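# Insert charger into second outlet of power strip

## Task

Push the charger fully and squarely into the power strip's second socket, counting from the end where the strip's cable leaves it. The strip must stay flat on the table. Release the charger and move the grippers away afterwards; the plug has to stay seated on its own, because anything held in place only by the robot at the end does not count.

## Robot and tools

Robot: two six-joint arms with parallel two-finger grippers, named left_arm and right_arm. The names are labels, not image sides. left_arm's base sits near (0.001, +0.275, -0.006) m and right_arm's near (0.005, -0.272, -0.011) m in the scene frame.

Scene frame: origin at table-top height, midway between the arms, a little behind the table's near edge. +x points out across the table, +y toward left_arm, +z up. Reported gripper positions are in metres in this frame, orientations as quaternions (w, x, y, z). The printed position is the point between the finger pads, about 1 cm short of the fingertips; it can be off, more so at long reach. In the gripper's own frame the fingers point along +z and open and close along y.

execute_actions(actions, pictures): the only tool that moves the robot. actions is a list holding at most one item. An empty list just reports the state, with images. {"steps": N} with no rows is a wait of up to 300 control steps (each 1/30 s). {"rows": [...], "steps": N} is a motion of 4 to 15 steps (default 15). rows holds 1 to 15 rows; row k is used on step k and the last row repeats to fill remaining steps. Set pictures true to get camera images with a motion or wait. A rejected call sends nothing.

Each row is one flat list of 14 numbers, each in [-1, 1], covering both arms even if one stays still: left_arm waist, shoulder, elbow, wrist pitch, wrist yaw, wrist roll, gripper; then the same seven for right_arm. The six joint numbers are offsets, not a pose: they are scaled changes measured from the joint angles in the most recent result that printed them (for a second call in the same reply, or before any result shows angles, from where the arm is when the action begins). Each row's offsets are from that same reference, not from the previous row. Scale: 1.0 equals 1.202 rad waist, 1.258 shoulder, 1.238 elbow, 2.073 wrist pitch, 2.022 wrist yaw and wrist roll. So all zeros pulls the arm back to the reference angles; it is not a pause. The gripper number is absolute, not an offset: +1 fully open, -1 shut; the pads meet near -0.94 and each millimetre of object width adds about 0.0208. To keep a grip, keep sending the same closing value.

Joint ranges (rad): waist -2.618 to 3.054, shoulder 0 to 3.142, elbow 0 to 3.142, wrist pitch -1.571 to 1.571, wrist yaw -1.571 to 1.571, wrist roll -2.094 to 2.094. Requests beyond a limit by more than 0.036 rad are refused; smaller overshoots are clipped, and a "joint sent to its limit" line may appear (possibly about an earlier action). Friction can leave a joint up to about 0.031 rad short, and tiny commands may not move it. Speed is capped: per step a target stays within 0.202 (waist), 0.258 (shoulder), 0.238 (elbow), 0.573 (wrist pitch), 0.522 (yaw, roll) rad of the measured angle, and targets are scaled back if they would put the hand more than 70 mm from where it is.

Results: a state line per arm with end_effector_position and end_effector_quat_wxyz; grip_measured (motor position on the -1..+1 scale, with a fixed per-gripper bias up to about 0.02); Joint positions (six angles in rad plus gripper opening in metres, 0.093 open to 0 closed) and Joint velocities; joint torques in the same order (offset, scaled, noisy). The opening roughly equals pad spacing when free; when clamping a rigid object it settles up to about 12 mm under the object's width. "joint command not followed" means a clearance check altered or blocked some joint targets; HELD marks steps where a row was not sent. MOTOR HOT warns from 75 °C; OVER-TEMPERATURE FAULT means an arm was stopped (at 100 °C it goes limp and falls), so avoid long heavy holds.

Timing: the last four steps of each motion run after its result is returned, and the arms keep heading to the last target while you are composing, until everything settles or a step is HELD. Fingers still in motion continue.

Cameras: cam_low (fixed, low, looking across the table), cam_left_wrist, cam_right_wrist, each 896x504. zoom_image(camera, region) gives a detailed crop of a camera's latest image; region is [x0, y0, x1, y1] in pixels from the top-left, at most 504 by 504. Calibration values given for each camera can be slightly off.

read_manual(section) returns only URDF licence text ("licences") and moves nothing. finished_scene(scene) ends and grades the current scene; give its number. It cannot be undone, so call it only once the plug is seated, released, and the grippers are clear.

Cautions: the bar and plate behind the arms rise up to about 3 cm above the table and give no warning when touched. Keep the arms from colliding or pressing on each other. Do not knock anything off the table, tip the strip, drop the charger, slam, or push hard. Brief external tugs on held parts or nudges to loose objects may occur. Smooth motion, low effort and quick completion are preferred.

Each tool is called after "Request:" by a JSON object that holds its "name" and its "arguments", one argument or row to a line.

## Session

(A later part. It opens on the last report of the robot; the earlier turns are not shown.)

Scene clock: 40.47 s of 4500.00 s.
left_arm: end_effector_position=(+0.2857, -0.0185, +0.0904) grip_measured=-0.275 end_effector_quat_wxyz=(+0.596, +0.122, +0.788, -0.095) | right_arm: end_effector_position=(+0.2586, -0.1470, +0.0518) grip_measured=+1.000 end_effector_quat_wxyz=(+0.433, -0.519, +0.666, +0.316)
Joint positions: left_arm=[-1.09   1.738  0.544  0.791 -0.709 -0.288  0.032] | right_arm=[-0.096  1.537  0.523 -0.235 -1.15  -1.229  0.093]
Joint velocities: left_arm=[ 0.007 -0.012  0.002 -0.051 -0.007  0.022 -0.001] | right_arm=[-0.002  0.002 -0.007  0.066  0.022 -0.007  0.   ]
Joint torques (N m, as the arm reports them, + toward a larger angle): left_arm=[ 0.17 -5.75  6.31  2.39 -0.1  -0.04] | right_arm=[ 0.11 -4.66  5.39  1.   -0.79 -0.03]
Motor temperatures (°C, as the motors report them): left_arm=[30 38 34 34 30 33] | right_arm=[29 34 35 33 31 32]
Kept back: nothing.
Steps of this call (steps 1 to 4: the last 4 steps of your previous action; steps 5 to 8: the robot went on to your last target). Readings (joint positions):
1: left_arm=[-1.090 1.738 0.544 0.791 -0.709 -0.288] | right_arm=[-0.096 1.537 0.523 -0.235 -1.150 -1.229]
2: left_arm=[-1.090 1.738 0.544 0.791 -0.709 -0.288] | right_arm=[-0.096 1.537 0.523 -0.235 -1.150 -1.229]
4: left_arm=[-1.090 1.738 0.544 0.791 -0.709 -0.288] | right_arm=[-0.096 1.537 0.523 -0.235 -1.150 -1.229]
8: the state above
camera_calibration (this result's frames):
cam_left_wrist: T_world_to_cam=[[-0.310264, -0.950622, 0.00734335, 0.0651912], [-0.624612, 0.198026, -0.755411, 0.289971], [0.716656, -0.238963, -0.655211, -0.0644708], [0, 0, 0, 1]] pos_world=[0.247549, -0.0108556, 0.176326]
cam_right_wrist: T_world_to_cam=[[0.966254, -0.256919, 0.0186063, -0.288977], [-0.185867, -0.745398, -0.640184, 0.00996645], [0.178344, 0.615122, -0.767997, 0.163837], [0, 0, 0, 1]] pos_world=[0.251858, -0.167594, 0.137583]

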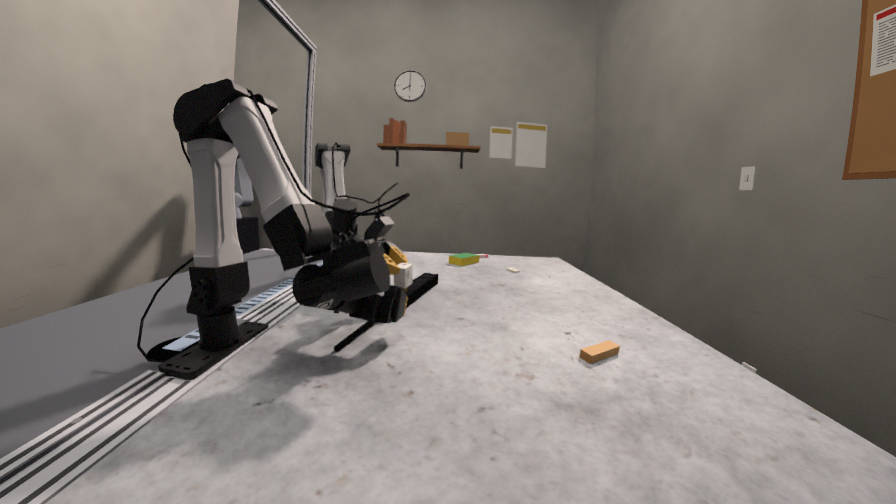

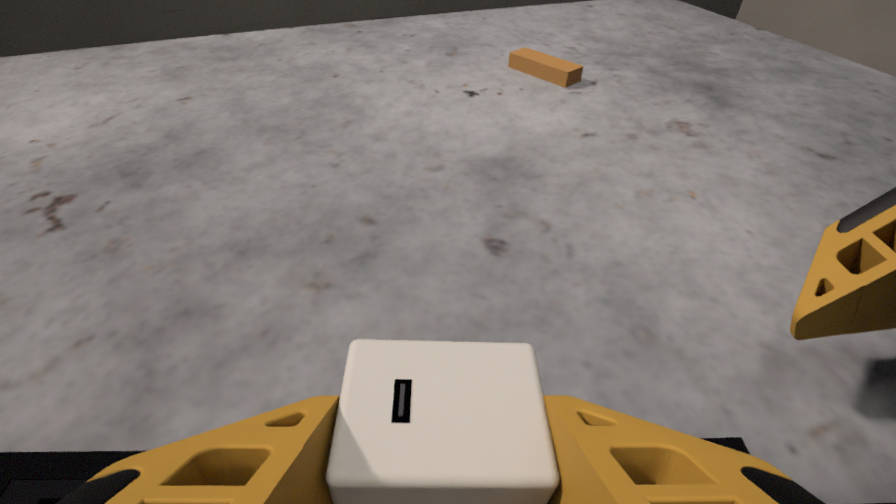

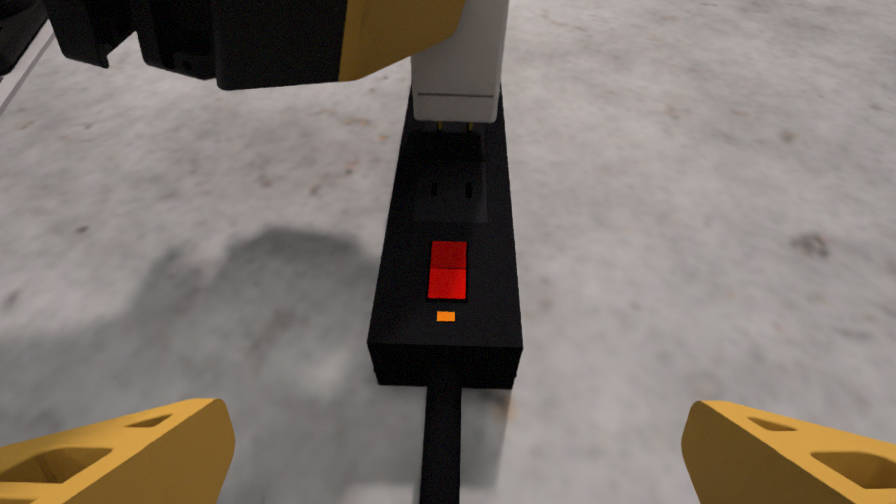

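Request:
{"name": "execute_actions", "arguments": {
  "actions": [
    {"rows": [[0,0.014,0,0.015,0,0,-0.42,0,0,0,0,0,0,1],[0,0.015,0,0.015,0,0,-0.42,0,0,0,0,0,0,1],[0,0.016,0,0.015,0,0,-0.42,0,0,0,0,0,0,1],[0,0.017,0,0.015,0,0,-0.42,0,0,0,0,0,0,1],[0,0.018,0,0.015,0,0,-0.42,0,0,0,0,0,0,1],[0,0.019,0,0.015,0,0,-0.42,0,0,0,0,0,0,1],[0,0.02,0,0.015,0,0,-0.42,0,0,0,0,0,0,1],[0,0.021,0,0.015,0,0,-0.42,0,0,0,0,0,0,1],[0,0.022,0,0.015,0,0,-0.42,0,0,0,0,0,0,1],[0,0.023,0,0.015,0,0,-0.42,0,0,0,0,0,0,1]], "steps": 15}
  ]
}}

Request:
{"name": "execute_actions", "arguments": {
  "actions": [
    {"steps": 8}
  ],
  "pictures": true
}}

Request:
{"name": "zoom_image", "arguments": {
  "camera": "cam_right_wrist",
  "region": [400, 70, 520, 210]
}}

Scene clock: 41.37 s of 4500.00 s.
left_arm: end_effector_position=(+0.2857, -0.0186, +0.0850) grip_measured=-0.275 end_effector_quat_wxyz=(+0.593, +0.126, +0.790, -0.092) | right_arm: end_effector_position=(+0.2586, -0.1470, +0.0518) grip_measured=+1.000 end_effector_quat_wxyz=(+0.433, -0.519, +0.666, +0.316)
Joint positions: left_arm=[-1.09   1.753  0.544  0.794 -0.707 -0.288  0.032] | right_arm=[-0.096  1.537  0.523 -0.235 -1.15  -1.229  0.093]
Joint velocities: left_arm=[-0.002  0.007  0.007 -0.081 -0.007  0.022 -0.   ] | right_arm=[-0.002 -0.037 -0.012 -0.022 -0.081 -0.051  0.   ]
Joint torques (N m, as the arm reports them, + toward a larger angle): left_arm=[ 0.11 -6.37  6.2   2.34 -0.16 -0.04] | right_arm=[ 0.1  -4.66  5.4   1.   -0.79 -0.02]
Motor temperatures (°C, as the motors report them): left_arm=[30 38 34 34 30 33] | right_arm=[29 34 35 33 31 32]
Steps of this call (steps 1 to 15: the robot went on to your last target; step 16: nothing new was sent; steps 17 to 27: the first 11 steps of this action). Readings (joint positions):
17: left_arm=[-1.090 1.738 0.544 0.791 -0.709 -0.288] | right_arm=[-0.096 1.537 0.523 -0.235 -1.150 -1.229]
18: left_arm=[-1.090 1.738 0.544 0.791 -0.709 -0.288] | right_arm=[-0.096 1.537 0.523 -0.235 -1.150 -1.229]
20: left_arm=[-1.090 1.738 0.544 0.791 -0.709 -0.288] | right_arm=[-0.096 1.537 0.523 -0.235 -1.150 -1.229]
24: left_arm=[-1.090 1.748 0.544 0.794 -0.708 -0.288] | right_arm=[-0.096 1.537 0.523 -0.235 -1.150 -1.229]
27: the state above

Scene clock: 41.63 s of 4500.00 s.
left_arm: end_effector_position=(+0.2856, -0.0187, +0.0846) grip_measured=-0.275 end_effector_quat_wxyz=(+0.592, +0.126, +0.790, -0.092) | right_arm: end_effector_position=(+0.2586, -0.1470, +0.0518) grip_measured=+1.000 end_effector_quat_wxyz=(+0.433, -0.519, +0.666, +0.316)
Joint positions: left_arm=[-1.09   1.754  0.544  0.794 -0.707 -0.288  0.032] | right_arm=[-0.096  1.537  0.523 -0.235 -1.15  -1.229  0.093]
Joint velocities: left_arm=[-0.007 -0.012  0.022 -0.037 -0.037 -0.022  0.   ] | right_arm=[ 0.002 -0.027  0.007 -0.051  0.007  0.007  0.   ]
Joint torques (N m, as the arm reports them, + toward a larger angle): left_arm=[ 0.19 -6.3   6.2   2.36 -0.12 -0.03] | right_arm=[ 0.13 -4.65  5.4   1.   -0.79 -0.02]
Motor temperatures (°C, as the motors report them): left_arm=[30 38 34 34 30 33] | right_arm=[29 34 35 33 31 32]
Kept back: nothing.
Steps of this call (steps 1 to 4: the last 4 steps of your previous action; steps 5 to 8: the robot went on to your last target). Readings (joint positions):
1: left_arm=[-1.090 1.754 0.544 0.794 -0.707 -0.288] | right_arm=[-0.096 1.537 0.523 -0.235 -1.150 -1.229]
2: left_arm=[-1.090 1.754 0.544 0.794 -0.707 -0.288] | right_arm=[-0.096 1.537 0.523 -0.235 -1.150 -1.229]
4: left_arm=[-1.090 1.754 0.544 0.794 -0.707 -0.288] | right_arm=[-0.096 1.537 0.523 -0.235 -1.150 -1.229]
8: the state above
camera_calibration (this result's frames):
cam_left_wrist: T_world_to_cam=[[-0.311885, -0.950119, -0.00140627, 0.0662923], [-0.629855, 0.207863, -0.748382, 0.286625], [0.711344, -0.232524, -0.663266, -0.0659613], [0, 0, 0, 1]] pos_world=[0.248129, -0.0119308, 0.170848]
cam_right_wrist: T_world_to_cam=[[0.966254, -0.256919, 0.0186063, -0.288977], [-0.185867, -0.745398, -0.640184, 0.00996645], [0.178344, 0.615122, -0.767997, 0.163837], [0, 0, 0, 1]] pos_world=[0.251858, -0.167594, 0.137583]

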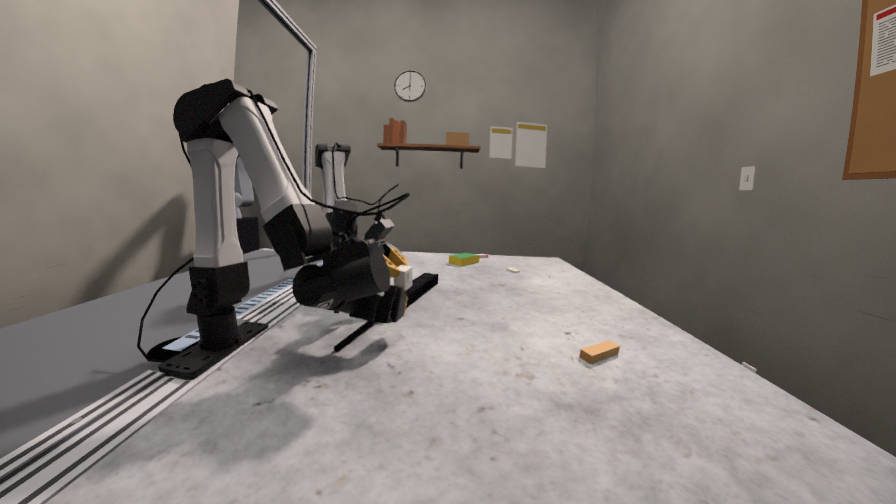

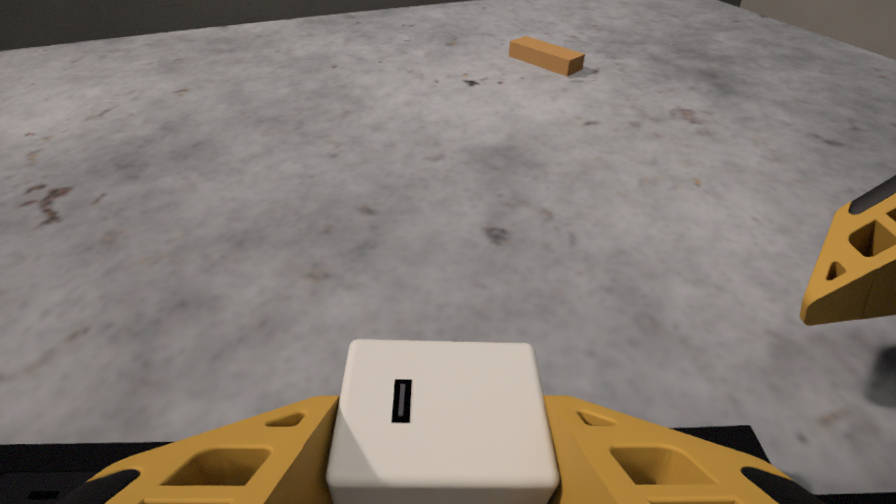

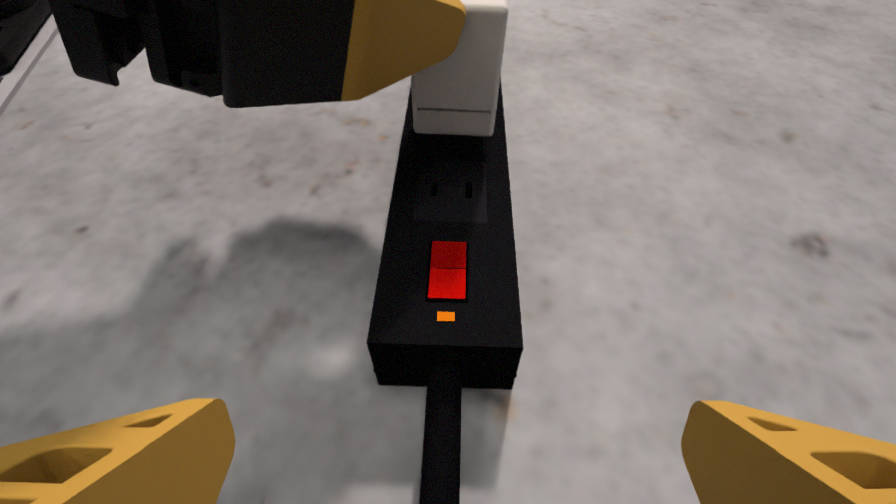

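Region (400, 70, 520, 210) of cam_right_wrist's 896x504 image, scaled by 3.600, with more detail than that image has; it fills the left 432 columns of this view, and the rest is white.

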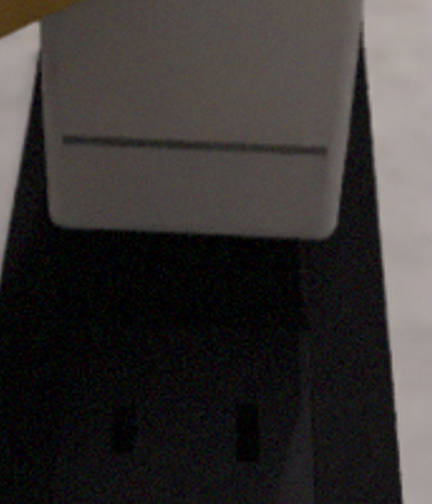

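Request:
{"name": "execute_actions", "arguments": {
  "actions": [
    {"rows": [[0,0.012,-0.004,0.015,0,0,-0.42,0,0,0,0,0,0,1],[0,0.014,-0.008,0.016,0,0,-0.42,0,0,0,0,0,0,1],[0,0.016,-0.011,0.017,0,0,-0.42,0,0,0,0,0,0,1],[0,0.018,-0.013,0.018,0,0,-0.42,0,0,0,0,0,0,1],[0,0.019,-0.015,0.019,0,0,-0.42,0,0,0,0,0,0,1],[0,0.02,-0.016,0.02,0,0,-0.42,0,0,0,0,0,0,1],[0,0.021,-0.017,0.02,0,0,-0.42,0,0,0,0,0,0,1],[0,0.022,-0.018,0.02,0,0,-0.42,0,0,0,0,0,0,1],[0,0.023,-0.018,0.02,0,0,-0.42,0,0,0,0,0,0,1],[0,0.024,-0.018,0.02,0,0,-0.42,0,0,0,0,0,0,1]], "steps": 15}
  ]
}}

Request:
{"name": "execute_actions", "arguments": {
  "actions": [
    {"steps": 8}
  ],
  "pictures": true
}}

Request:
{"name": "zoom_image", "arguments": {
  "camera": "cam_right_wrist",
  "region": [390, 20, 530, 200]
}}

Scene clock: 43.33 s of 4500.00 s.
left_arm: end_effector_position=(+0.2859, -0.0189, +0.0800) grip_measured=-0.275 end_effector_quat_wxyz=(+0.591, +0.128, +0.792, -0.089) | right_arm: end_effector_position=(+0.2586, -0.1470, +0.0518) grip_measured=+1.000 end_effector_quat_wxyz=(+0.433, -0.519, +0.666, +0.316)
Joint positions: left_arm=[-1.09   1.772  0.544  0.804 -0.707 -0.288  0.032] | right_arm=[-0.096  1.537  0.523 -0.235 -1.15  -1.229  0.093]
Joint velocities: left_arm=[ 0.007  0.032 -0.017  0.007  0.022  0.022 -0.001] | right_arm=[-0.012  0.007  0.022  0.066 -0.007  0.007  0.   ]
Joint torques (N m, as the arm reports them, + toward a larger angle): left_arm=[ 0.15 -6.43  4.01  2.35 -0.08 -0.03] | right_arm=[ 0.14 -4.7   5.42  0.99 -0.8  -0.02]
Motor temperatures (°C, as the motors report them): left_arm=[30 38 34 34 30 33] | right_arm=[29 35 35 33 31 32]
Steps of this call (steps 1 to 15: the robot went on to your last target; steps 16 to 40: nothing new was sent; steps 41 to 51: the first 11 steps of this action). Readings (joint positions):
41: left_arm=[-1.090 1.754 0.544 0.794 -0.707 -0.288] | right_arm=[-0.096 1.537 0.523 -0.235 -1.150 -1.229]
42: left_arm=[-1.090 1.754 0.544 0.794 -0.707 -0.288] | right_arm=[-0.096 1.537 0.523 -0.235 -1.150 -1.229]
44: left_arm=[-1.090 1.756 0.544 0.797 -0.707 -0.288] | right_arm=[-0.096 1.537 0.523 -0.235 -1.150 -1.229]
48: left_arm=[-1.090 1.767 0.544 0.802 -0.707 -0.288] | right_arm=[-0.096 1.537 0.523 -0.235 -1.150 -1.229]
51: the state above

Scene clock: 43.60 s of 4500.00 s.
left_arm: end_effector_position=(+0.2859, -0.0189, +0.0801) grip_measured=-0.275 end_effector_quat_wxyz=(+0.591, +0.128, +0.792, -0.090) | right_arm: end_effector_position=(+0.2586, -0.1470, +0.0518) grip_measured=+1.000 end_effector_quat_wxyz=(+0.433, -0.519, +0.666, +0.316)
Joint positions: left_arm=[-1.09   1.772  0.544  0.805 -0.707 -0.288  0.032] | right_arm=[-0.096  1.537  0.523 -0.235 -1.15  -1.229  0.093]
Joint velocities: left_arm=[-0.007 -0.012 -0.007  0.051 -0.037 -0.007 -0.001] | right_arm=[ 0.007  0.002  0.007 -0.007  0.007 -0.022  0.   ]
Joint torques (N m, as the arm reports them, + toward a larger angle): left_arm=[ 0.14 -6.32  3.92  2.37 -0.11 -0.03] | right_arm=[ 0.16 -4.61  5.4   1.   -0.78 -0.02]
Motor temperatures (°C, as the motors report them): left_arm=[30 38 34 34 30 33] | right_arm=[29 35 35 33 31 32]
Kept back: nothing.
Steps of this call (steps 1 to 4: the last 4 steps of your previous action; steps 5 to 8: the robot went on to your last target). Readings (joint positions):
1: left_arm=[-1.090 1.772 0.544 0.805 -0.707 -0.288] | right_arm=[-0.096 1.537 0.523 -0.235 -1.150 -1.229]
2: left_arm=[-1.090 1.772 0.544 0.805 -0.707 -0.288] | right_arm=[-0.096 1.537 0.523 -0.235 -1.150 -1.229]
4: left_arm=[-1.090 1.772 0.544 0.805 -0.707 -0.288] | right_arm=[-0.096 1.537 0.523 -0.235 -1.150 -1.229]
8: the state above
camera_calibration (this result's frames):
cam_left_wrist: T_world_to_cam=[[-0.311726, -0.950154, -0.00582171, 0.0664168], [-0.632232, 0.211988, -0.745214, 0.283976], [0.709302, -0.228622, -0.6668, -0.0683154], [0, 0, 0, 1]] pos_world=[0.248699, -0.0127117, 0.166457]
cam_right_wrist: T_world_to_cam=[[0.966254, -0.256919, 0.0186063, -0.288977], [-0.185867, -0.745398, -0.640184, 0.00996645], [0.178344, 0.615122, -0.767997, 0.163837], [0, 0, 0, 1]] pos_world=[0.251858, -0.167594, 0.137583]

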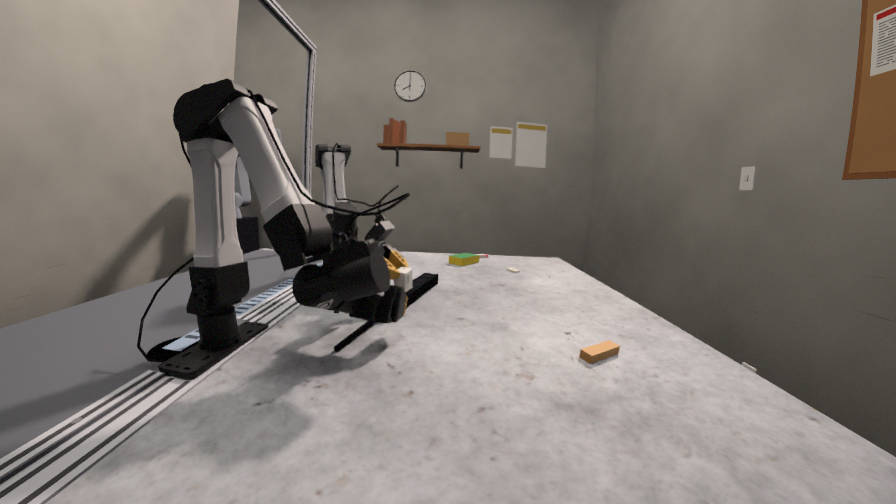

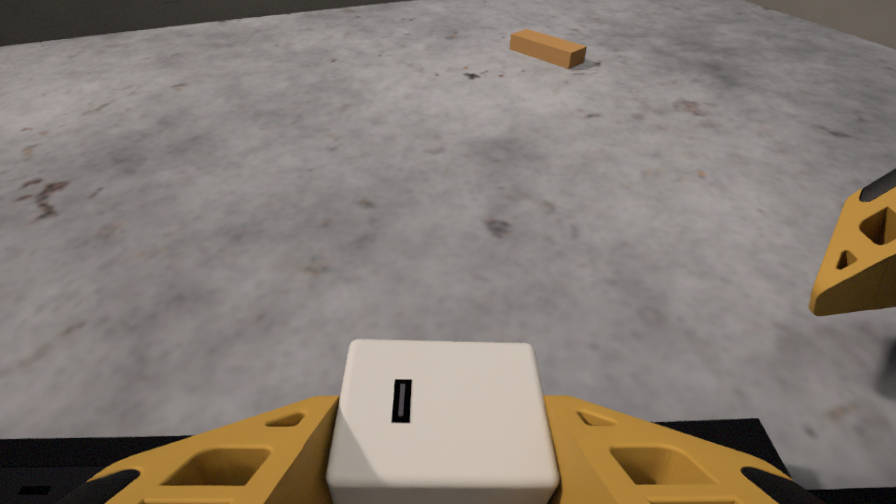

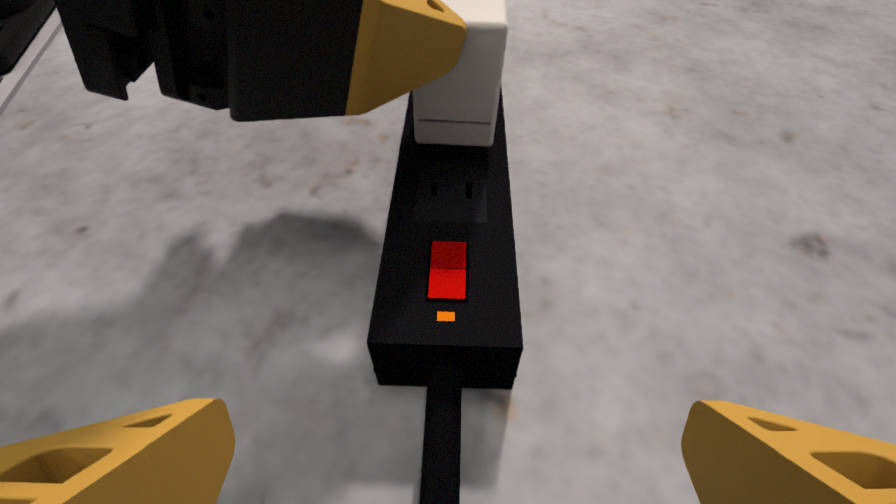

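Region (390, 20, 530, 200) of cam_right_wrist's 896x504 image, scaled by 2.800, with more detail than that image has.

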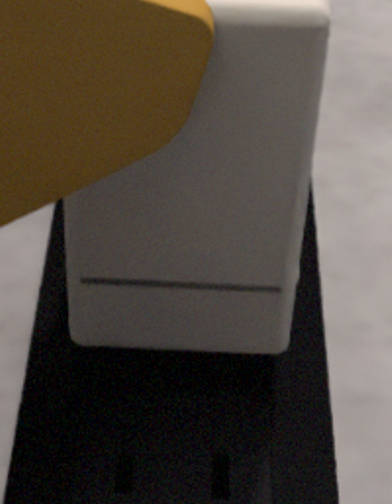

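Request:
{"name": "execute_actions", "arguments": {
  "actions": [
    {"rows": [[0,0.01,-0.018,0.016,0,0,-0.42,0,0,0,0,0,0,1],[0,0.012,-0.019,0.0185,0,0,-0.42,0,0,0,0,0,0,1],[0,0.014,-0.02,0.021,0,0,-0.42,0,0,0,0,0,0,1],[0,0.016,-0.021,0.0235,0,0,-0.42,0,0,0,0,0,0,1],[0,0.018,-0.022,0.026,0,0,-0.42,0,0,0,0,0,0,1],[0,0.02,-0.0225,0.0285,0,0,-0.42,0,0,0,0,0,0,1],[0,0.022,-0.023,0.031,0,0,-0.42,0,0,0,0,0,0,1],[0,0.024,-0.0235,0.033,0,0,-0.42,0,0,0,0,0,0,1],[0,0.026,-0.024,0.035,0,0,-0.42,0,0,0,0,0,0,1],[0,0.028,-0.0245,0.037,0,0,-0.42,0,0,0,0,0,0,1],[0,0.03,-0.025,0.038,0,0,-0.42,0,0,0,0,0,0,1]], "steps": 15}
  ]
}}

Request:
{"name": "execute_actions", "arguments": {
  "actions": [
    {"steps": 10}
  ],
  "pictures": true
}}

Request:
{"name": "zoom_image", "arguments": {
  "camera": "cam_right_wrist",
  "region": [390, 20, 530, 200]
}}

Scene clock: 44.43 s of 4500.00 s.
left_arm: end_effector_position=(+0.2867, -0.0199, +0.0795) grip_measured=-0.275 end_effector_quat_wxyz=(+0.595, +0.123, +0.788, -0.094) | right_arm: end_effector_position=(+0.2586, -0.1470, +0.0518) grip_measured=+1.000 end_effector_quat_wxyz=(+0.433, -0.519, +0.666, +0.316)
Joint positions: left_arm=[-1.09   1.789  0.54   0.842 -0.708 -0.288  0.032] | right_arm=[-0.096  1.537  0.523 -0.235 -1.15  -1.229  0.093]
Joint velocities: left_arm=[-0.007  0.032 -0.085  0.198 -0.051 -0.051 -0.   ] | right_arm=[-0.002 -0.007  0.002 -0.022 -0.051  0.022  0.   ]
Joint torques (N m, as the arm reports them, + toward a larger angle): left_arm=[ 0.11 -5.92  3.89  2.19 -0.05 -0.05] | right_arm=[ 0.14 -4.66  5.38  1.01 -0.79 -0.02]
Motor temperatures (°C, as the motors report them): left_arm=[30 38 34 34 30 33] | right_arm=[29 35 35 33 31 32]
Steps of this call (steps 1 to 14: the robot went on to your last target; steps 15 to 25: the first 11 steps of this action). Readings (joint positions):
15: left_arm=[-1.090 1.772 0.544 0.805 -0.707 -0.288] | right_arm=[-0.096 1.537 0.523 -0.235 -1.150 -1.229]
16: left_arm=[-1.090 1.772 0.544 0.806 -0.707 -0.288] | right_arm=[-0.096 1.537 0.523 -0.235 -1.150 -1.229]
18: left_arm=[-1.090 1.772 0.544 0.809 -0.707 -0.288] | right_arm=[-0.096 1.537 0.523 -0.235 -1.150 -1.229]
22: left_arm=[-1.090 1.782 0.544 0.824 -0.707 -0.288] | right_arm=[-0.096 1.537 0.523 -0.235 -1.150 -1.229]
25: the state above

Scene clock: 44.77 s of 4500.00 s.
left_arm: end_effector_position=(+0.2864, -0.0194, +0.0795) grip_measured=-0.275 end_effector_quat_wxyz=(+0.597, +0.121, +0.787, -0.097) | right_arm: end_effector_position=(+0.2586, -0.1470, +0.0518) grip_measured=+1.000 end_effector_quat_wxyz=(+0.433, -0.519, +0.666, +0.316)
Joint positions: left_arm=[-1.09   1.793  0.534  0.862 -0.708 -0.288  0.032] | right_arm=[-0.096  1.537  0.523 -0.235 -1.15  -1.229  0.093]
Joint velocities: left_arm=[-0.012 -0.022 -0.012 -0.022 -0.022 -0.007  0.001] | right_arm=[ 0.007  0.017 -0.027 -0.066  0.037  0.022  0.   ]
Joint torques (N m, as the arm reports them, + toward a larger angle): left_arm=[ 0.17 -6.03  3.86  2.25 -0.08 -0.04] | right_arm=[ 0.13 -4.66  5.38  1.   -0.79 -0.02]
Motor temperatures (°C, as the motors report them): left_arm=[30 38 34 34 30 33] | right_arm=[29 35 35 33 31 32]
Kept back: nothing.
Steps of this call (steps 1 to 4: the last 4 steps of your previous action; steps 5 to 10: the robot went on to your last target). Readings (joint positions):
1: left_arm=[-1.090 1.790 0.538 0.848 -0.708 -0.288] | right_arm=[-0.096 1.537 0.523 -0.235 -1.150 -1.229]
2: left_arm=[-1.090 1.791 0.537 0.853 -0.708 -0.288] | right_arm=[-0.096 1.537 0.523 -0.235 -1.150 -1.229]
4: left_arm=[-1.090 1.792 0.535 0.858 -0.708 -0.288] | right_arm=[-0.096 1.537 0.523 -0.235 -1.150 -1.229]
8: left_arm=[-1.090 1.793 0.534 0.862 -0.708 -0.288] | right_arm=[-0.096 1.537 0.523 -0.235 -1.150 -1.229]
10: the state above
camera_calibration (this result's frames):
cam_left_wrist: T_world_to_cam=[[-0.311097, -0.950312, 0.0111818, 0.0645749], [-0.622691, 0.194929, -0.757799, 0.2819], [0.717966, -0.242712, -0.652393, -0.0730819], [0, 0, 0, 1]] pos_world=[0.248096, -0.0113222, 0.165224]
cam_right_wrist: T_world_to_cam=[[0.966254, -0.256919, 0.0186063, -0.288977], [-0.185867, -0.745398, -0.640184, 0.00996645], [0.178344, 0.615122, -0.767997, 0.163837], [0, 0, 0, 1]] pos_world=[0.251858, -0.167594, 0.137583]

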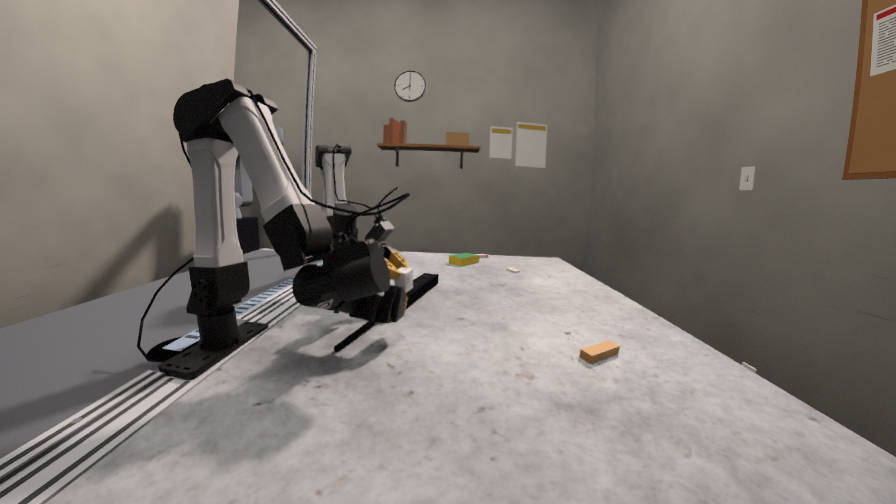

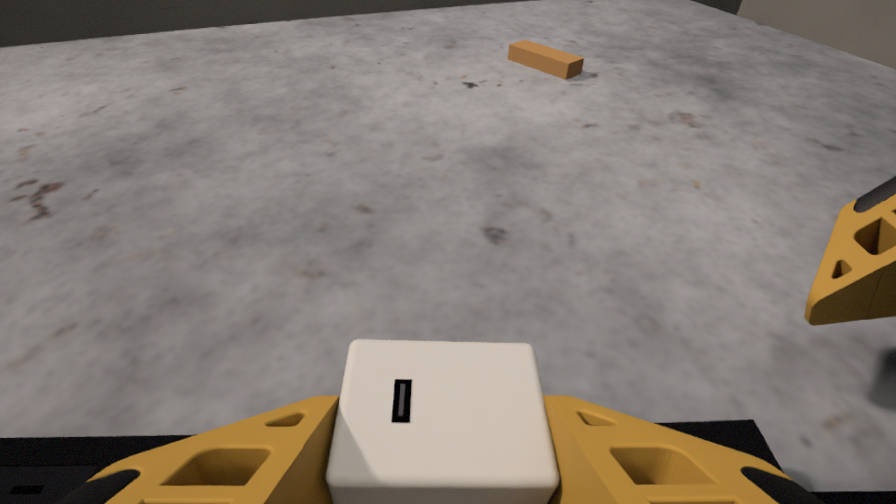

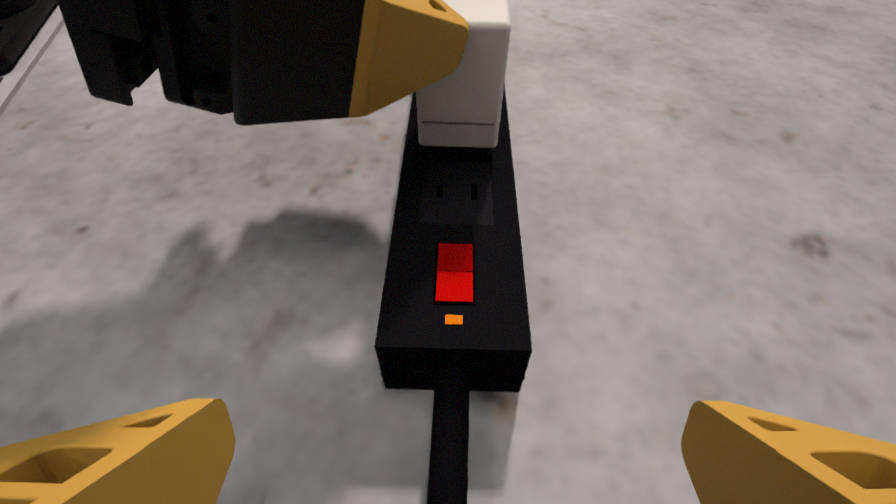

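Region (390, 20, 530, 200) of cam_right_wrist's 896x504 image, scaled by 2.800, with more detail than that image has.

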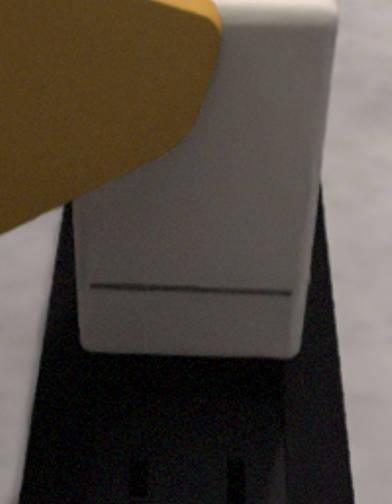

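Request:
{"name": "execute_actions", "arguments": {
  "actions": []
}}

Scene clock: 45.67 s of 4500.00 s.
left_arm: end_effector_position=(+0.2865, -0.0194, +0.0794) grip_measured=-0.275 end_effector_quat_wxyz=(+0.597, +0.121, +0.787, -0.097) | right_arm: end_effector_position=(+0.2586, -0.1470, +0.0518) grip_measured=+1.000 end_effector_quat_wxyz=(+0.433, -0.519, +0.666, +0.316)
Joint positions: left_arm=[-1.09   1.793  0.534  0.862 -0.708 -0.288  0.032] | right_arm=[-0.096  1.537  0.523 -0.235 -1.15  -1.229  0.093]
Joint velocities: left_arm=[-0.002 -0.002  0.002 -0.007  0.022 -0.007 -0.   ] | right_arm=[-0.007 -0.012 -0.002 -0.022  0.037  0.022  0.   ]
Joint torques (N m, as the arm reports them, + toward a larger angle): left_arm=[ 0.16 -6.11  3.88  2.29 -0.08 -0.03] | right_arm=[ 0.15 -4.66  5.37  0.99 -0.79 -0.02]
Motor temperatures (°C, as the motors report them): left_arm=[30 38 34 34 30 33] | right_arm=[29 35 35 33 31 32]
Kept back: nothing.
Steps of this call (steps 1 to 27: the robot went on to your last target). Readings (joint positions):
1: left_arm=[-1.090 1.793 0.534 0.862 -0.708 -0.288] | right_arm=[-0.096 1.537 0.523 -0.235 -1.150 -1.229]
2: left_arm=[-1.090 1.793 0.534 0.862 -0.708 -0.288] | right_arm=[-0.096 1.537 0.523 -0.235 -1.150 -1.229]
4: left_arm=[-1.090 1.793 0.534 0.862 -0.708 -0.288] | right_arm=[-0.096 1.537 0.523 -0.235 -1.150 -1.229]
8: left_arm=[-1.090 1.793 0.534 0.862 -0.708 -0.288] | right_arm=[-0.096 1.537 0.523 -0.235 -1.150 -1.229]
27: the state above
camera_calibration (this result's frames):
cam_left_wrist: T_world_to_cam=[[-0.311097, -0.950312, 0.0111818, 0.0645655], [-0.622691, 0.194929, -0.757799, 0.281855], [0.717966, -0.242712, -0.652393, -0.0731397], [0, 0, 0, 1]] pos_world=[0.248106, -0.0113363, 0.165151]
cam_right_wrist: T_world_to_cam=[[0.966254, -0.256919, 0.0186063, -0.288977], [-0.185867, -0.745398, -0.640184, 0.00996645], [0.178344, 0.615122, -0.767997, 0.163837], [0, 0, 0, 1]] pos_world=[0.251858, -0.167594, 0.137583]

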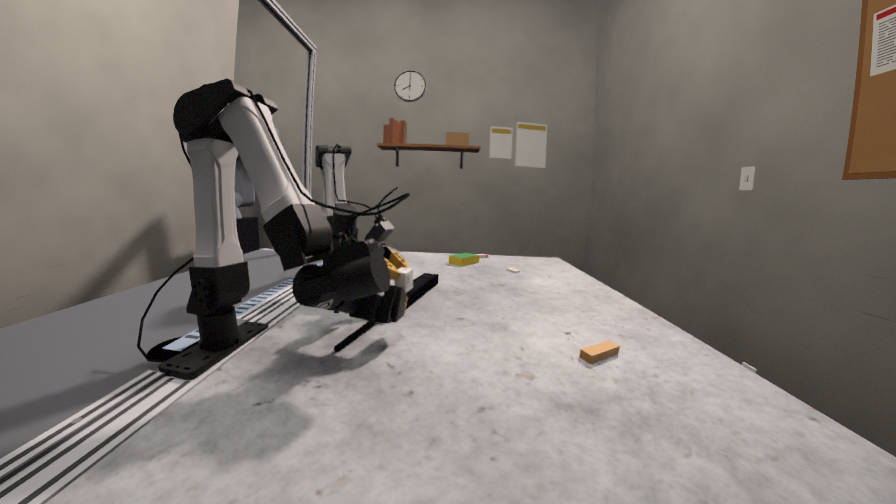

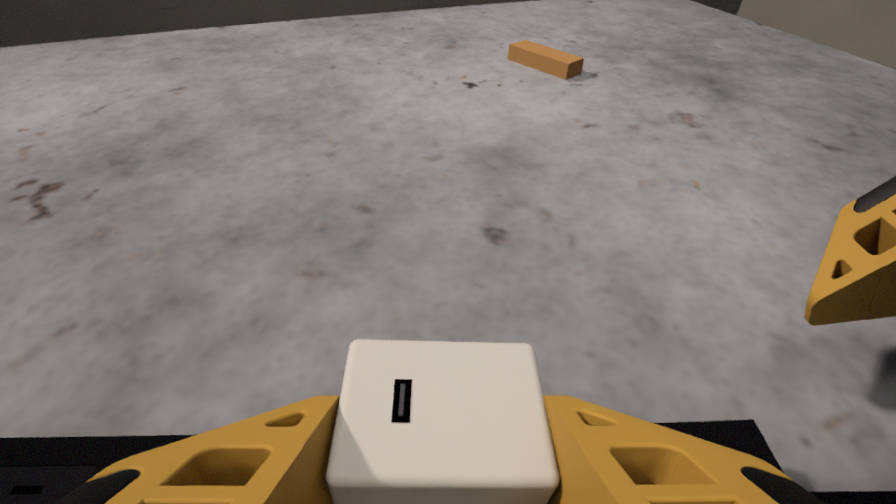

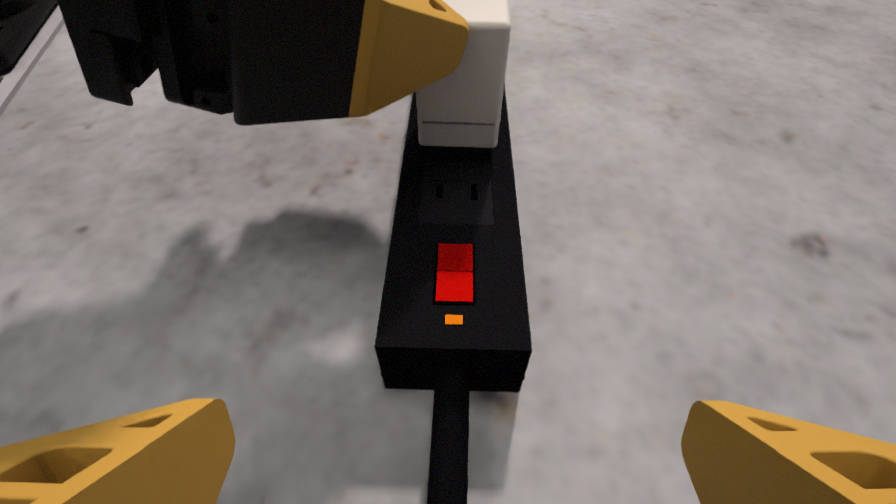

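Request:
{"name": "execute_actions", "arguments": {
  "actions": [
    {"rows": [[0,0,0,0,0,0,1,0,0,0,0,-0.005,0,1],[0,0,0,0,0,0,1,0,0,0,0,-0.012,0,1],[0,-0.005,0,0,0,0,1,0,0,0,0,-0.021,0,1],[0,-0.018,0,0,0,0,1,0,0,0,0,-0.031,0,1],[0,-0.033,0,0,0,0,1,0,0,0,0,-0.042,0,1],[0,-0.048,0,0,0,0,1,0,0,0,0,-0.053,0,1],[0,-0.062,0.016,0,0,0,1,0,0,0,0,-0.064,0,1],[0,-0.073,0.028,0,0,0,1,0,0,0,0,-0.075,0,1],[0,-0.082,0.044,0,0,0,1,0,0,0,0,-0.085,0,1],[0,-0.0874,0.06,0,0,0,1,0,0,0,0,-0.094,0,1],[0.004,-0.0874,0.078,-0.017,0.0055,-0.0016,1,0,0,0,0,-0.101,0,1],[0.0088,-0.087,0.1017,-0.039,0.0129,-0.0037,1,0,0,0,0,-0.106,0,1],[0.015,-0.086,0.131,-0.067,0.022,-0.006,1,0,0,0,0,-0.106,0,1],[0.022,-0.0843,0.164,-0.098,0.032,-0.009,1,0,0,0,0,-0.106,0,1],[0.030,-0.082,0.199,-0.132,0.043,-0.012,1,0,0,0,0,-0.106,0,1]], "steps": 15}
  ],
  "pictures": true
}}

Scene clock: 52.23 s of 4500.00 s.
left_arm: end_effector_position=(+0.2895, -0.0271, +0.1163) grip_measured=+0.987 end_effector_quat_wxyz=(+0.619, +0.100, +0.769, -0.127) | right_arm: end_effector_position=(+0.2532, -0.1381, +0.0698) grip_measured=+1.000 end_effector_quat_wxyz=(+0.461, -0.509, +0.632, +0.359)
Joint positions: left_arm=[-1.09   1.715  0.564  0.845 -0.708 -0.288  0.093] | right_arm=[-0.096  1.537  0.523 -0.235 -1.274 -1.229  0.093]
Joint velocities: left_arm=[-0.002 -0.256  0.554 -0.095  0.022  0.051 -0.001] | right_arm=[-0.007 -0.017 -0.012 -0.037 -0.52  -0.081  0.   ]
Joint torques (N m, as the arm reports them, + toward a larger angle): left_arm=[ 0.23 -8.35  9.67  2.19  0.02 -0.06] | right_arm=[ 0.14 -4.57  5.39  0.95 -0.84 -0.03]
Motor temperatures (°C, as the motors report them): left_arm=[30 38 34 35 30 33] | right_arm=[29 35 35 33 31 32]
Steps of this call (steps 1 to 15: the robot went on to your last target; steps 16 to 90: nothing new was sent; then 3.20 s passed at rest; steps 91 to 101: the first 11 steps of this action). Readings (joint positions):
91: left_arm=[-1.090 1.793 0.534 0.862 -0.708 -0.288] | right_arm=[-0.096 1.537 0.523 -0.235 -1.151 -1.229]
92: left_arm=[-1.090 1.793 0.534 0.862 -0.708 -0.288] | right_arm=[-0.096 1.537 0.523 -0.235 -1.153 -1.229]
94: left_arm=[-1.090 1.793 0.534 0.862 -0.708 -0.288] | right_arm=[-0.096 1.537 0.523 -0.235 -1.166 -1.229]
98: left_arm=[-1.090 1.756 0.534 0.852 -0.708 -0.288] | right_arm=[-0.096 1.537 0.523 -0.235 -1.221 -1.229]
101: the state above
camera_calibration (this result's frames):
cam_left_wrist: T_world_to_cam=[[-0.315399, -0.9461, 0.0736014, 0.0519377], [-0.587699, 0.133845, -0.797932, 0.306128], [0.745072, -0.294923, -0.598237, -0.068636], [0, 0, 0, 1]] pos_world=[0.247431, -0.0120779, 0.199386]
cam_right_wrist: T_world_to_cam=[[0.975864, -0.218345, 0.00379336, -0.27791], [-0.147718, -0.672798, -0.724929, 0.0334626], [0.160837, 0.706872, -0.688813, 0.184795], [0, 0, 0, 1]] pos_world=[0.246423, -0.168793, 0.152602]

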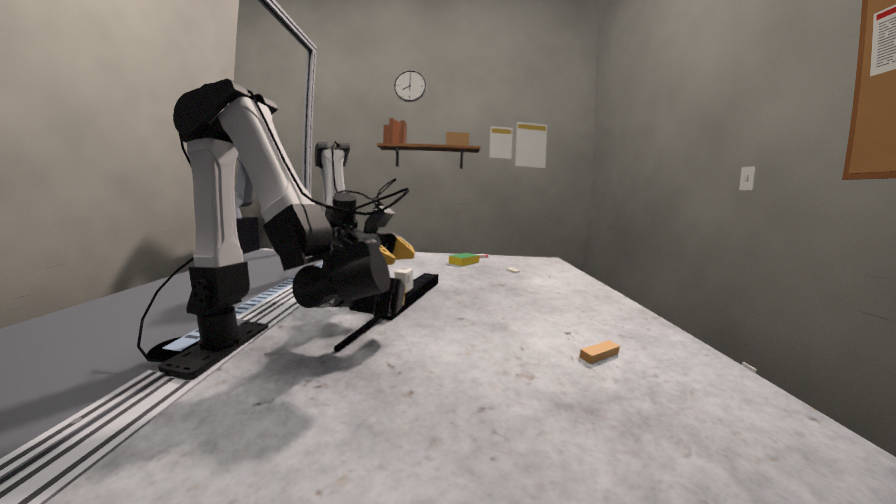

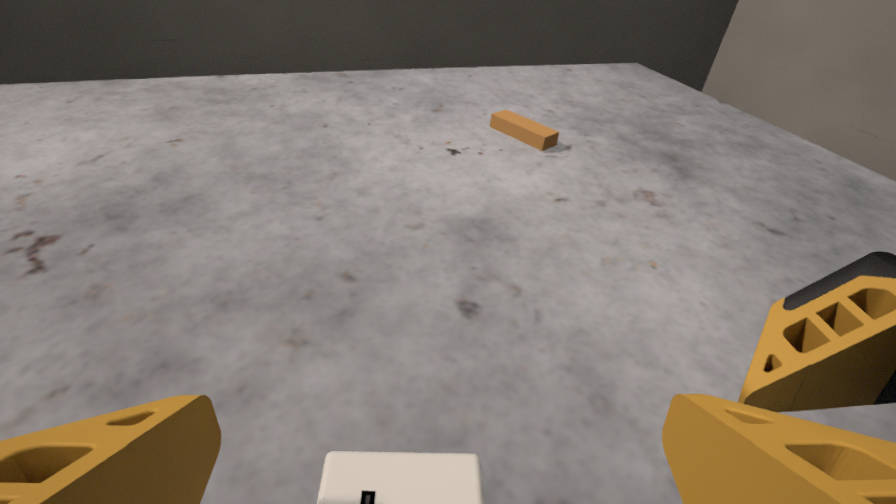

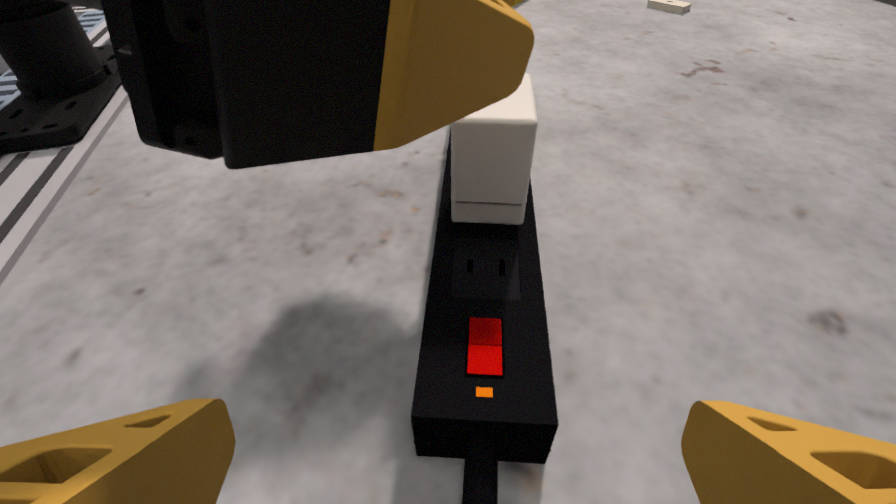

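Request:
{"name": "execute_actions", "arguments": {
  "actions": [
    {"rows": [[0.0375,-0.0164,0.211,-0.158,0.055,-0.0156,1,0,0,0,0,-0.0445,0,1],[0.045,-0.0122,0.247,-0.193,0.066,-0.019,1,0,0,0,0,-0.0445,0,1],[0.053,-0.0073,0.284,-0.227,0.077,-0.022,0.8,0,0,0,0,-0.0445,0,1],[0.061,-0.0016,0.320,-0.262,0.089,-0.025,0.6,0,0,0,0,-0.0445,0,1],[0.069,0.005,0.357,-0.297,0.100,-0.029,0.4,0,0,0,0,-0.0445,0,1],[0.077,0.0122,0.393,-0.331,0.112,-0.032,0.2,0,0,0,0,-0.0445,0,1],[0.084,0.0203,0.429,-0.366,0.123,-0.035,0,0,0,0,0,-0.0445,0,1],[0.092,0.029,0.466,-0.400,0.134,-0.038,-0.2,0,0,0,0,-0.0445,0,1],[0.100,0.039,0.502,-0.435,0.146,-0.042,-0.4,0,0,0,0,-0.0445,0,1],[0.108,0.049,0.538,-0.470,0.157,-0.045,-0.55,0,0,0,0,-0.0445,0,1],[0.116,0.0605,0.575,-0.504,0.168,-0.048,-0.65,0,0,0,0,-0.0445,0,1],[0.123,0.0725,0.611,-0.539,0.180,-0.051,-0.65,0,0,0,0,-0.0445,0,1],[0.131,0.085,0.647,-0.574,0.191,-0.055,-0.65,0,0,0,0,-0.0445,0,1],[0.139,0.099,0.684,-0.608,0.203,-0.058,-0.65,0,0,0,0,-0.0445,0,1],[0.147,0.113,0.720,-0.643,0.214,-0.061,-0.65,0,0,0,0,-0.0445,0,1]], "steps": 15}
  ]
}}

Scene clock: 53.13 s of 4500.00 s.
left_arm: end_effector_position=(+0.3476, -0.0951, +0.1942) grip_measured=-0.590 end_effector_quat_wxyz=(+0.534, +0.137, +0.821, -0.150) | right_arm: end_effector_position=(+0.2494, -0.1335, +0.0822) grip_measured=+1.000 end_effector_quat_wxyz=(+0.477, -0.501, +0.609, +0.387)
Joint positions: left_arm=[-0.981  1.745  1.183  0.088 -0.465 -0.351  0.017] | right_arm=[-0.096  1.537  0.523 -0.235 -1.355 -1.229  0.093]
Joint velocities: left_arm=[ 0.281  0.325  1.326 -1.824  0.608 -0.095 -0.121] | right_arm=[-0.007  0.007  0.002  0.007 -0.081  0.022  0.   ]
Joint torques (N m, as the arm reports them, + toward a larger angle): left_arm=[ 1.04 -7.45  9.81  2.05 -0.02 -0.13] | right_arm=[ 0.15 -4.59  5.35  0.94 -0.91 -0.03]
Motor temperatures (°C, as the motors report them): left_arm=[30 38 34 35 30 33] | right_arm=[29 35 35 33 31 32]
Steps of this call (steps 1 to 4: the last 4 steps of your previous action; steps 5 to 16: the robot went on to your last target; steps 17 to 27: the first 11 steps of this action). Readings (joint positions):
17: left_arm=[-1.066 1.698 0.769 0.591 -0.629 -0.304] | right_arm=[-0.096 1.537 0.523 -0.235 -1.354 -1.229]
18: left_arm=[-1.063 1.698 0.786 0.559 -0.621 -0.306] | right_arm=[-0.096 1.537 0.523 -0.235 -1.355 -1.229]
20: left_arm=[-1.050 1.701 0.851 0.469 -0.596 -0.313] | right_arm=[-0.096 1.537 0.523 -0.235 -1.355 -1.229]
24: left_arm=[-1.011 1.720 1.041 0.265 -0.525 -0.333] | right_arm=[-0.096 1.537 0.523 -0.235 -1.355 -1.229]
27: the state above


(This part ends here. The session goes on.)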